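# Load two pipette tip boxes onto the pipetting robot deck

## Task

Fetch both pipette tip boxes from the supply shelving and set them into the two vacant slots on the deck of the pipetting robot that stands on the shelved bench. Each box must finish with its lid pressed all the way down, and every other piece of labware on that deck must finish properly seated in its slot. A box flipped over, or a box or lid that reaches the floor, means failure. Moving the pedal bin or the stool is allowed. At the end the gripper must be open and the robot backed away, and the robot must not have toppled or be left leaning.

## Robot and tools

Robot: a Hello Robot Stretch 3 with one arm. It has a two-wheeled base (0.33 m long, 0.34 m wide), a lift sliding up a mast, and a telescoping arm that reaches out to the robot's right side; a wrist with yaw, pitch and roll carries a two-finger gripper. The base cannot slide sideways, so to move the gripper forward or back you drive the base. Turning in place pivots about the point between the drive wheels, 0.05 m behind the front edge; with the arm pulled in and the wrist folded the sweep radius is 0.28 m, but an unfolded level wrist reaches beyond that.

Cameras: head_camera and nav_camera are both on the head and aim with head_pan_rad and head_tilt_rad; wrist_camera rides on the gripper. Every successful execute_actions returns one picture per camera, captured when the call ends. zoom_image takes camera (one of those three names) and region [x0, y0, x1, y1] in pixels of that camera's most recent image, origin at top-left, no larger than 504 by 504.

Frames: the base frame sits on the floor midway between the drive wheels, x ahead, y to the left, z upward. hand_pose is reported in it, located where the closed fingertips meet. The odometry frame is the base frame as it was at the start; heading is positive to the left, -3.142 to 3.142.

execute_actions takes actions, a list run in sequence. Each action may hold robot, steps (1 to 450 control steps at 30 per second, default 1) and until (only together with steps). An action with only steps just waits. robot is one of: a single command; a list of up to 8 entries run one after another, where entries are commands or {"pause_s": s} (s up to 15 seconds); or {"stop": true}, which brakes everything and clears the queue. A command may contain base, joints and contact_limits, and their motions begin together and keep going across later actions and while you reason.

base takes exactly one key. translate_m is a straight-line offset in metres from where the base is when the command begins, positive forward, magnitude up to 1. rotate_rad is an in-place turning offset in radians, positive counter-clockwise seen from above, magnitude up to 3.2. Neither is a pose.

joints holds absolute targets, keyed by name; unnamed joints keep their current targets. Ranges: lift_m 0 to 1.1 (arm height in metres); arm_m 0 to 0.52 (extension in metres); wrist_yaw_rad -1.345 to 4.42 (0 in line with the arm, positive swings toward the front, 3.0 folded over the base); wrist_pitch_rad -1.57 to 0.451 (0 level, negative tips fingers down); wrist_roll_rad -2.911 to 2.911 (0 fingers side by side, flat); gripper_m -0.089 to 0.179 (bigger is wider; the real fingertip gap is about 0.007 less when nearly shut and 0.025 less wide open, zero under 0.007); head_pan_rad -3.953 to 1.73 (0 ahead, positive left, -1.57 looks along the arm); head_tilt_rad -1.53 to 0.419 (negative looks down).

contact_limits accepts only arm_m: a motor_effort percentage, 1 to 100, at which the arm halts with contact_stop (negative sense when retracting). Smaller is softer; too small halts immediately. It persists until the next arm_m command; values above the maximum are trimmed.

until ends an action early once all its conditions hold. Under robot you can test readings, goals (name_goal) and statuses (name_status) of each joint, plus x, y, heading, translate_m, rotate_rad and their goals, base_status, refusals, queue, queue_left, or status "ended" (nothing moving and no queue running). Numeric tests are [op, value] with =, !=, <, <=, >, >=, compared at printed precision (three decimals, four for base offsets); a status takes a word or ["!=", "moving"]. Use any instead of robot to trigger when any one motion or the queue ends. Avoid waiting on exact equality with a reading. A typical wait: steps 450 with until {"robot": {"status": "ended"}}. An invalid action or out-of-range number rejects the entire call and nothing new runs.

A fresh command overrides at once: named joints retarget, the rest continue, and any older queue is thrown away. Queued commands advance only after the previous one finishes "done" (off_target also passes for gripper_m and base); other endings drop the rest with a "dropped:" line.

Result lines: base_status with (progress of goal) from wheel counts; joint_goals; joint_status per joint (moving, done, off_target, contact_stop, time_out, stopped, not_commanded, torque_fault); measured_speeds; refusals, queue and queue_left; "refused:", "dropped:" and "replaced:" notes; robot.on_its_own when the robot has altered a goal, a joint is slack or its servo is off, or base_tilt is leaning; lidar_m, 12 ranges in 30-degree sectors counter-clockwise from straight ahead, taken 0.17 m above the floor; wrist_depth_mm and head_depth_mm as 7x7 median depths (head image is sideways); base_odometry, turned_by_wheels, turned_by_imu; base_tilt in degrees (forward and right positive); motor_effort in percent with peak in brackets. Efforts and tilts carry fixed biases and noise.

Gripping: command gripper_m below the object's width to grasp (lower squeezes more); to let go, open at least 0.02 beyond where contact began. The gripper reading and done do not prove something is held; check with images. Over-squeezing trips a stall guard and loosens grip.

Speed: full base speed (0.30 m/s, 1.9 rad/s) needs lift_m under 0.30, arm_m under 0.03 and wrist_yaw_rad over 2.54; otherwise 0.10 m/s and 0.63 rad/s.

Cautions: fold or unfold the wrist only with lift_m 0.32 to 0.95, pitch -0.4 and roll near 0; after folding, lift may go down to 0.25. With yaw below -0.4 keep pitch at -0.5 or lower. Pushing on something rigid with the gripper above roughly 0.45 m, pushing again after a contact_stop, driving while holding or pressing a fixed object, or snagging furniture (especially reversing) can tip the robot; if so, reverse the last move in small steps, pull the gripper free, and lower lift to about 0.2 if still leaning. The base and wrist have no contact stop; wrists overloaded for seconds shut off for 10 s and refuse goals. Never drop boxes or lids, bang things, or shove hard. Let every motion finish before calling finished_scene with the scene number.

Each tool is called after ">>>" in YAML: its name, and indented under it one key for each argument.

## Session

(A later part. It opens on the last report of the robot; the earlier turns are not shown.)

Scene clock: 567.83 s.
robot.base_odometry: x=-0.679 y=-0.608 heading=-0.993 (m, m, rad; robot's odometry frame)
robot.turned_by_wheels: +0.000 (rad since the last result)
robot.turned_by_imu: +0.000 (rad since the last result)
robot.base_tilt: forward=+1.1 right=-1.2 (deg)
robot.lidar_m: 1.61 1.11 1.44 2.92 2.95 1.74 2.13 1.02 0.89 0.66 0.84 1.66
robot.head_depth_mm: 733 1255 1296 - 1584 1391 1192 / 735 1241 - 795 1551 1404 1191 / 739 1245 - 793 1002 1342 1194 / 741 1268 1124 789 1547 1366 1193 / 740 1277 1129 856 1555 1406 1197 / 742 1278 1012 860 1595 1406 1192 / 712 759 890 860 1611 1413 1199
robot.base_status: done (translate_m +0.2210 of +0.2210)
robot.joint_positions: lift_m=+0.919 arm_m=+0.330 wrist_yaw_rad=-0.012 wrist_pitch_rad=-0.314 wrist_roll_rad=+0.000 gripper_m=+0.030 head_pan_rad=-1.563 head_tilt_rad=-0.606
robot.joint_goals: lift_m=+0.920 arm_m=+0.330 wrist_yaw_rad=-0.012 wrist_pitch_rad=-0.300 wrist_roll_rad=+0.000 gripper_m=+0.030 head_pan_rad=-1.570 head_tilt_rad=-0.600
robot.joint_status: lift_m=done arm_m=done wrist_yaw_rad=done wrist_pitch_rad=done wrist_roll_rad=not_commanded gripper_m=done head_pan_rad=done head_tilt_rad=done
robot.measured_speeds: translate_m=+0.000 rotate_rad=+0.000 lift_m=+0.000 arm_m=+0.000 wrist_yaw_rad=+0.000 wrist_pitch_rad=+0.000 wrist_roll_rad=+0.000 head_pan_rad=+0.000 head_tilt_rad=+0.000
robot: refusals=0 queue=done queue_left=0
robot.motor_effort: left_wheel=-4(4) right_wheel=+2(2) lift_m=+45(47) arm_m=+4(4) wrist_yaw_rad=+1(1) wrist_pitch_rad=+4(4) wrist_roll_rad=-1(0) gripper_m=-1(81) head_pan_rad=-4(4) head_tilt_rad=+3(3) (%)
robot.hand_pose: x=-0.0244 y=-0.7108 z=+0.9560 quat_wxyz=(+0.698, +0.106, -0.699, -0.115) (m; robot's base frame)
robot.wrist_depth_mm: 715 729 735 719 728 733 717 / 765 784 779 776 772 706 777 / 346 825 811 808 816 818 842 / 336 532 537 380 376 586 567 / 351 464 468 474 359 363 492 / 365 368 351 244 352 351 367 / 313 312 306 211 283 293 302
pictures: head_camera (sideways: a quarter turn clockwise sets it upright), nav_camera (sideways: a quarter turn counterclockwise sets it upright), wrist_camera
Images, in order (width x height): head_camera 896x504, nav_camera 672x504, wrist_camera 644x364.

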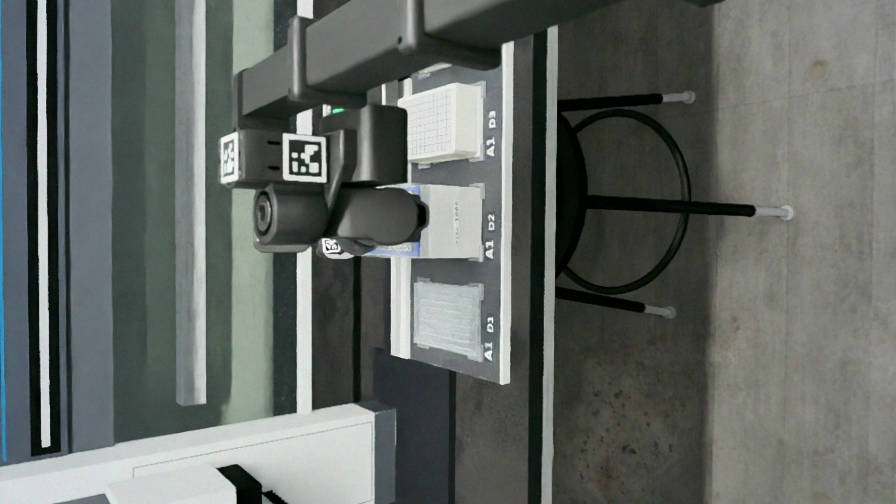

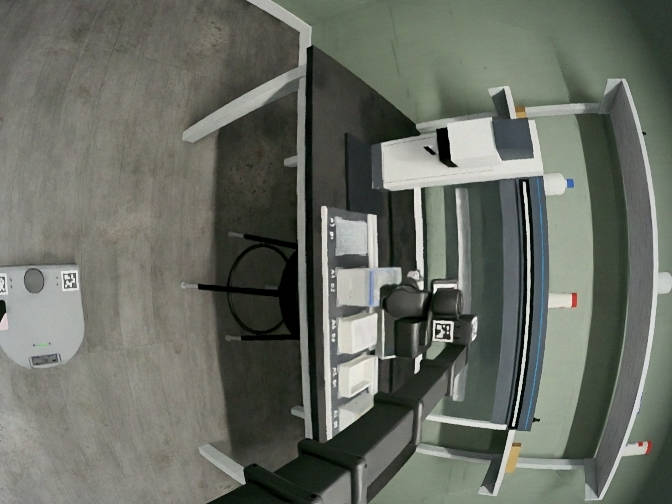

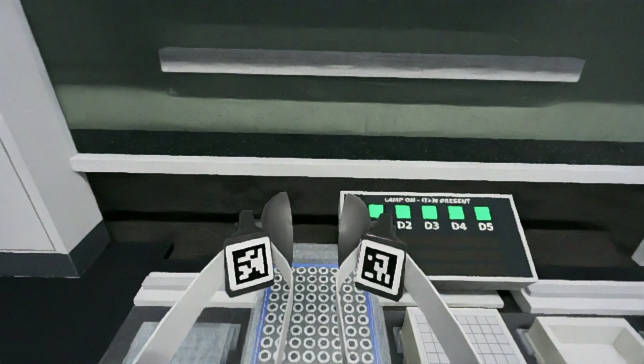

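>>> execute_actions:
  actions:
    - {"robot":[{"joints":{"arm_m":0.365}},{"joints":{"lift_m":0.872}}],"steps":450,"until":{"robot":{"status":"ended"}}}

>>> execute_actions:
  actions:
    - {"robot":[{"joints":{"lift_m":0.864}}],"steps":450,"until":{"robot":{"status":"ended"}}}

Scene clock: 574.30 s.
robot.base_odometry: x=-0.679 y=-0.608 heading=-0.993 (m, m, rad; robot's odometry frame)
robot.turned_by_wheels: +0.000 (rad since the last result)
robot.turned_by_imu: +0.000 (rad since the last result)
robot.base_tilt: forward=+1.1 right=-1.2 (deg)
robot.lidar_m: 1.60 1.12 1.43 2.93 2.95 1.74 2.12 1.02 0.90 0.66 0.84 1.66
robot.head_depth_mm: 735 1260 1120 - - 1394 1189 / 737 1268 1335 784 1547 1396 1198 / 737 1268 - 782 998 1325 1194 / 739 1272 1183 797 1555 1370 1197 / 744 1266 1127 860 1558 1400 1196 / 742 1275 1013 857 1603 1406 1202 / 713 759 888 860 1603 1402 1206
robot.base_status: done (translate_m +0.2210 of +0.2210)
robot.joint_positions: lift_m=+0.873 arm_m=+0.365 wrist_yaw_rad=-0.012 wrist_pitch_rad=-0.314 wrist_roll_rad=+0.000 gripper_m=+0.030 head_pan_rad=-1.563 head_tilt_rad=-0.606
robot.joint_goals: lift_m=+0.872 arm_m=+0.365 wrist_yaw_rad=-0.012 wrist_pitch_rad=-0.300 wrist_roll_rad=+0.000 gripper_m=+0.030 head_pan_rad=-1.570 head_tilt_rad=-0.600
robot.joint_status: lift_m=done arm_m=done wrist_yaw_rad=done wrist_pitch_rad=done wrist_roll_rad=not_commanded gripper_m=done head_pan_rad=done head_tilt_rad=done
robot.measured_speeds: translate_m=+0.000 rotate_rad=+0.000 lift_m=+0.000 arm_m=+0.000 wrist_yaw_rad=+0.000 wrist_pitch_rad=+0.000 wrist_roll_rad=+0.000 head_pan_rad=+0.000 head_tilt_rad=+0.000
robot: refusals=0 queue=done queue_left=0
robot.motor_effort: left_wheel=-4(4) right_wheel=+2(2) lift_m=+15(44) arm_m=+4(4) wrist_yaw_rad=+1(1) wrist_pitch_rad=+4(4) wrist_roll_rad=-1(0) gripper_m=-1(1) head_pan_rad=-3(3) head_tilt_rad=+2(2) (%)
robot.hand_pose: x=-0.0244 y=-0.7458 z=+0.9093 quat_wxyz=(+0.698, +0.107, -0.699, -0.115) (m; robot's base frame)
robot.wrist_depth_mm: 687 683 674 668 677 674 689 / 730 749 748 752 751 754 755 / 327 600 610 705 718 747 747 / 346 499 506 512 319 321 527 / 345 378 396 402 293 296 414 / 310 302 292 184 289 288 304 / 262 263 249 160 233 224 252
pictures: head_camera (sideways: a quarter turn clockwise sets it upright), nav_camera (sideways: a quarter turn counterclockwise sets it upright), wrist_camera
Images, in order (width x height): head_camera 896x504, nav_camera 672x504, wrist_camera 644x364.

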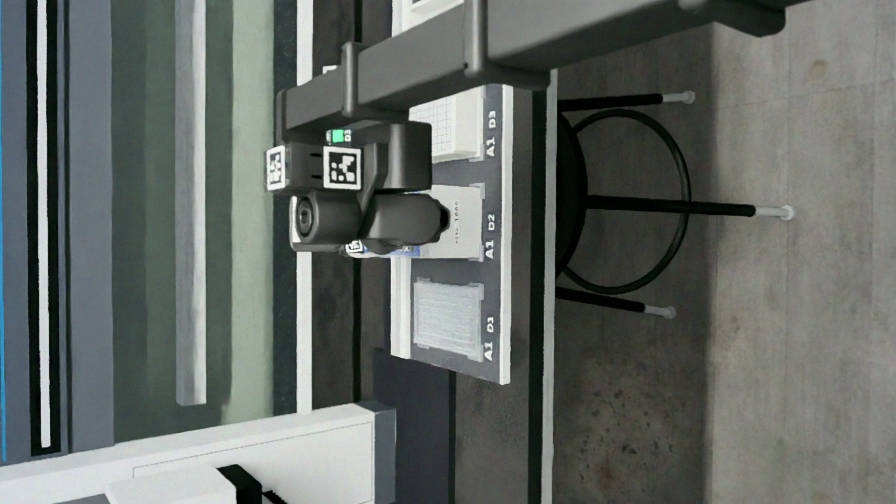

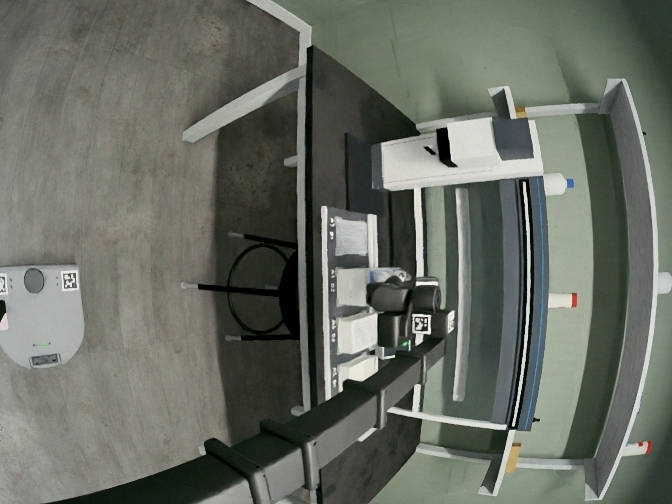

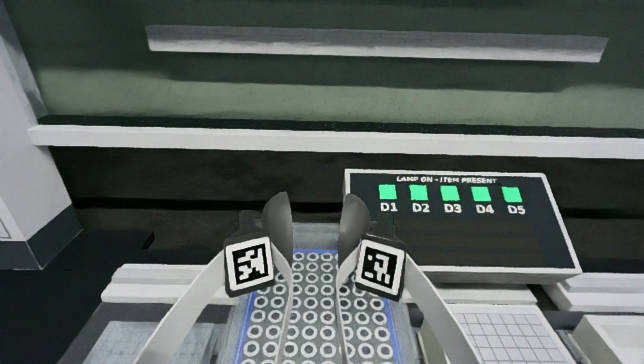

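Scene clock: 574.93 s.
robot.base_odometry: x=-0.679 y=-0.608 heading=-0.993 (m, m, rad; robot's odometry frame)
robot.turned_by_wheels: +0.000 (rad since the last result)
robot.turned_by_imu: +0.000 (rad since the last result)
robot.base_tilt: forward=+1.2 right=-1.2 (deg)
robot.lidar_m: 1.61 1.11 1.43 2.93 2.95 1.74 2.12 1.02 0.90 0.66 0.84 1.66
robot.head_depth_mm: 733 1263 1119 868 - 1393 1173 / 736 1265 1308 784 1550 1399 1191 / 737 1263 - 784 1004 1332 1195 / 740 1268 1183 797 1560 1365 1201 / 742 1271 1131 859 1559 1405 1197 / 742 1273 1010 859 1605 1408 1198 / 714 758 889 862 1609 1407 1198
robot.base_status: done (translate_m +0.2210 of +0.2210)
robot.joint_positions: lift_m=+0.865 arm_m=+0.365 wrist_yaw_rad=-0.012 wrist_pitch_rad=-0.313 wrist_roll_rad=+0.000 gripper_m=+0.030 head_pan_rad=-1.563 head_tilt_rad=-0.606
robot.joint_goals: lift_m=+0.864 arm_m=+0.365 wrist_yaw_rad=-0.012 wrist_pitch_rad=-0.300 wrist_roll_rad=+0.000 gripper_m=+0.030 head_pan_rad=-1.570 head_tilt_rad=-0.600
robot.joint_status: lift_m=done arm_m=done wrist_yaw_rad=done wrist_pitch_rad=done wrist_roll_rad=not_commanded gripper_m=done head_pan_rad=done head_tilt_rad=done
robot.measured_speeds: translate_m=+0.000 rotate_rad=+0.000 lift_m=+0.000 arm_m=+0.000 wrist_yaw_rad=+0.000 wrist_pitch_rad=+0.000 wrist_roll_rad=+0.000 head_pan_rad=+0.000 head_tilt_rad=+0.000
robot: refusals=0 queue=done queue_left=0
robot.motor_effort: left_wheel=-4(4) right_wheel=+1(2) lift_m=+16(15) arm_m=+4(4) wrist_yaw_rad=+1(1) wrist_pitch_rad=+4(4) wrist_roll_rad=+0(0) gripper_m=+0(0) head_pan_rad=-4(4) head_tilt_rad=+3(3) (%)
robot.hand_pose: x=-0.0244 y=-0.7459 z=+0.9015 quat_wxyz=(+0.698, +0.106, -0.699, -0.115) (m; robot's base frame)
robot.wrist_depth_mm: 687 689 647 639 672 680 682 / 731 753 749 747 742 742 749 / 327 583 584 598 605 613 732 / 344 487 487 493 311 313 516 / 334 364 383 391 286 287 384 / 298 293 283 175 286 300 302 / 252 254 241 151 191 215 243
pictures: head_camera (sideways: a quarter turn clockwise sets it upright), nav_camera (sideways: a quarter turn counterclockwise sets it upright), wrist_camera
Images, in order (width x height): head_camera 896x504, nav_camera 672x504, wrist_camera 644x364.

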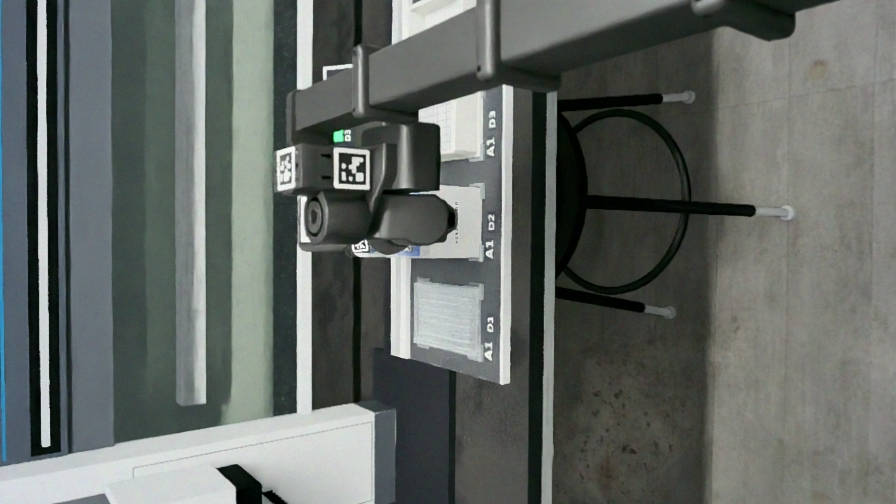

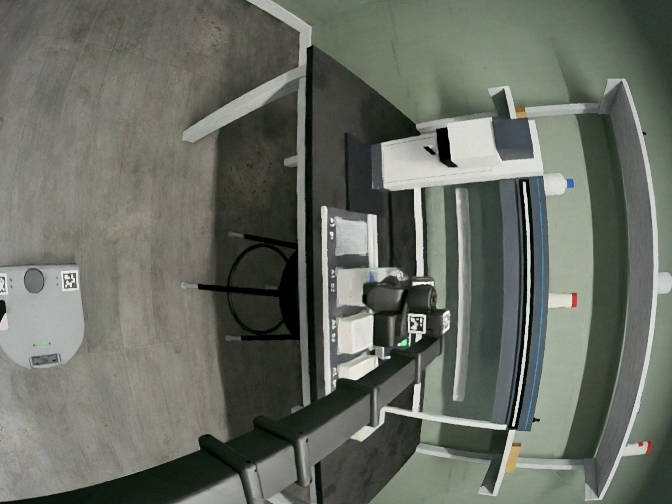

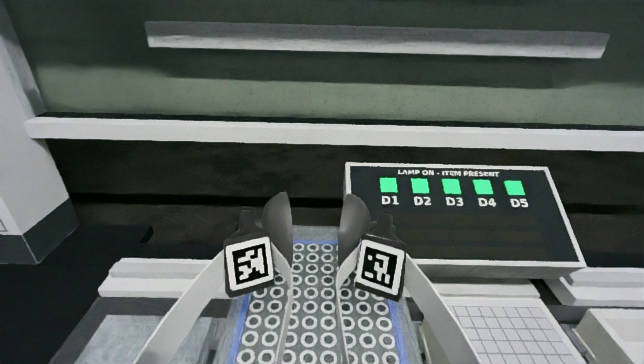

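The cover dropped.

>>> execute_actions:
  actions:
    - {"robot":[{"joints":{"lift_m":0.858}},{"joints":{"lift_m":0.9}},{"joints":{"arm_m":0.0},"base":{"translate_m":-0.17}}],"steps":450,"until":{"robot":{"status":"ended"}}}

>>> zoom_image:
  camera: "head_camera"
  region: [320,250,540,504]

>>> zoom_image:
  camera: "head_camera"
  region: [320,0,540,250]

Scene clock: 586.37 s.
robot.base_odometry: x=-0.772 y=-0.465 heading=-0.993 (m, m, rad; robot's odometry frame)
robot.turned_by_wheels: +0.000 (rad since the last result)
robot.turned_by_imu: +0.001 (rad since the last result)
robot.base_tilt: forward=+1.1 right=-1.2 (deg)
robot.lidar_m: 1.77 1.27 1.68 2.93 2.76 1.57 1.98 0.89 1.29 0.67 0.94 0.97
robot.head_depth_mm: 730 1241 1115 785 1551 - - / 732 1261 1121 806 1543 - - / 735 1262 1121 848 763 - - / 737 1266 930 798 982 1367 1200 / 739 1271 1127 798 1007 1370 1199 / 738 1274 1134 786 1548 1400 1195 / 742 1270 1137 862 1598 1407 1198
robot.base_status: done (translate_m -0.1700 of -0.1700)
robot.joint_positions: lift_m=+0.899 arm_m=+0.000 wrist_yaw_rad=-0.012 wrist_pitch_rad=-0.314 wrist_roll_rad=+0.000 gripper_m=+0.030 head_pan_rad=-1.563 head_tilt_rad=-0.606
robot.joint_goals: lift_m=+0.900 arm_m=+0.000 wrist_yaw_rad=-0.012 wrist_pitch_rad=-0.300 wrist_roll_rad=+0.000 gripper_m=+0.030 head_pan_rad=-1.570 head_tilt_rad=-0.600
robot.joint_status: lift_m=done arm_m=done wrist_yaw_rad=done wrist_pitch_rad=done wrist_roll_rad=not_commanded gripper_m=done head_pan_rad=done head_tilt_rad=done
robot.measured_speeds: translate_m=+0.000 rotate_rad=+0.000 lift_m=+0.000 arm_m=+0.000 wrist_yaw_rad=+0.000 wrist_pitch_rad=+0.000 wrist_roll_rad=+0.000 head_pan_rad=+0.000 head_tilt_rad=+0.000
robot: refusals=0 queue=done queue_left=0
robot.motor_effort: left_wheel=-4(10) right_wheel=+3(3) lift_m=+44(46) arm_m=-4(5) wrist_yaw_rad=+1(1) wrist_pitch_rad=+4(4) wrist_roll_rad=+0(0) gripper_m=-1(1) head_pan_rad=-4(4) head_tilt_rad=+3(3) (%)
robot.hand_pose: x=-0.0244 y=-0.3816 z=+0.9359 quat_wxyz=(+0.698, +0.107, -0.699, -0.115) (m; robot's base frame)
robot.wrist_depth_mm: 563 - - - 983 - - / 595 - - - - - - / 629 712 572 618 806 828 - / 540 504 479 518 483 557 600 / 453 438 438 443 448 456 459 / - - - - - - - / - - - - - - -
pictures: head_camera (sideways: a quarter turn clockwise sets it upright), nav_camera (sideways: a quarter turn counterclockwise sets it upright), wrist_camera
Images, in order (width x height): head_camera 896x504, nav_camera 672x504, wrist_camera 644x364.

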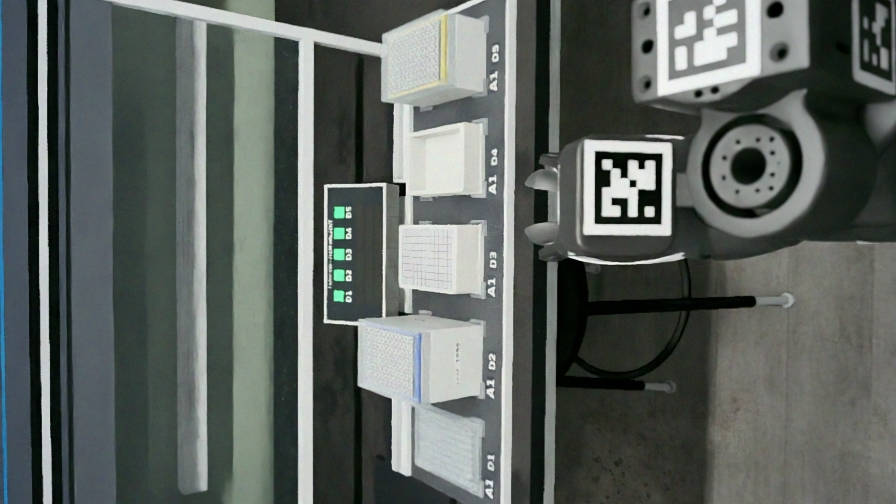

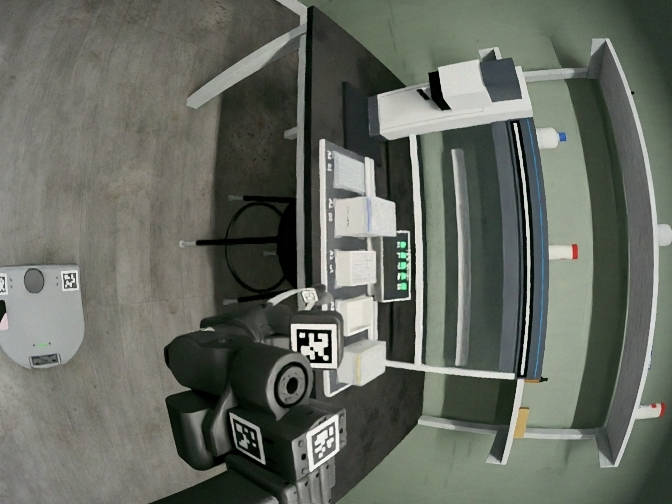

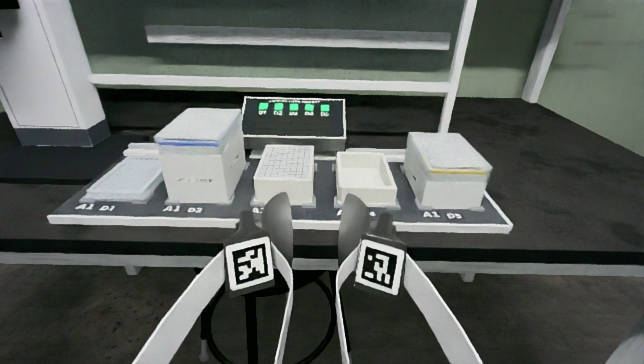

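Region (320, 250, 540, 504) of head_camera's 896x504 image, scaled by 1.984, with more detail than that image has; it fills the left 437 columns of this view, and the rest is white.

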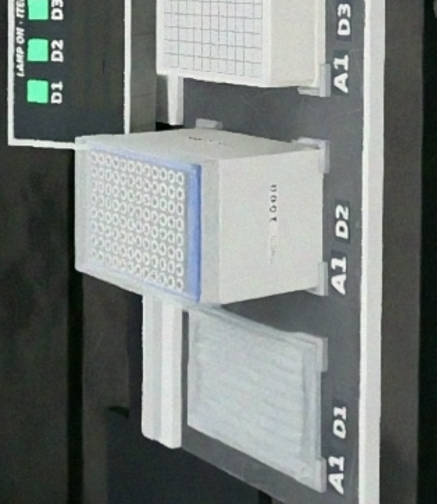

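Region (320, 0, 540, 250) of head_camera's 896x504 image, scaled by 2.016, with more detail than that image has; it fills the left 444 columns of this view, and the rest is white.

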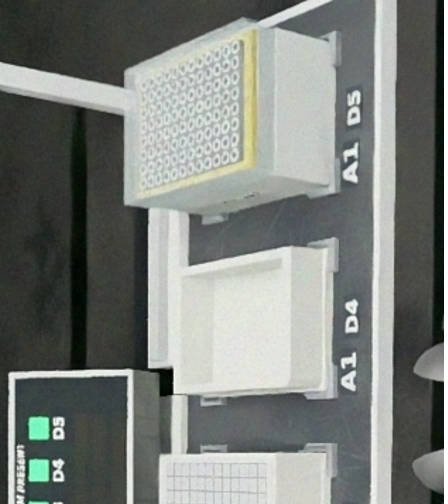

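>>> finished_scene:
  scene: 1

The scene is finished: the task was done.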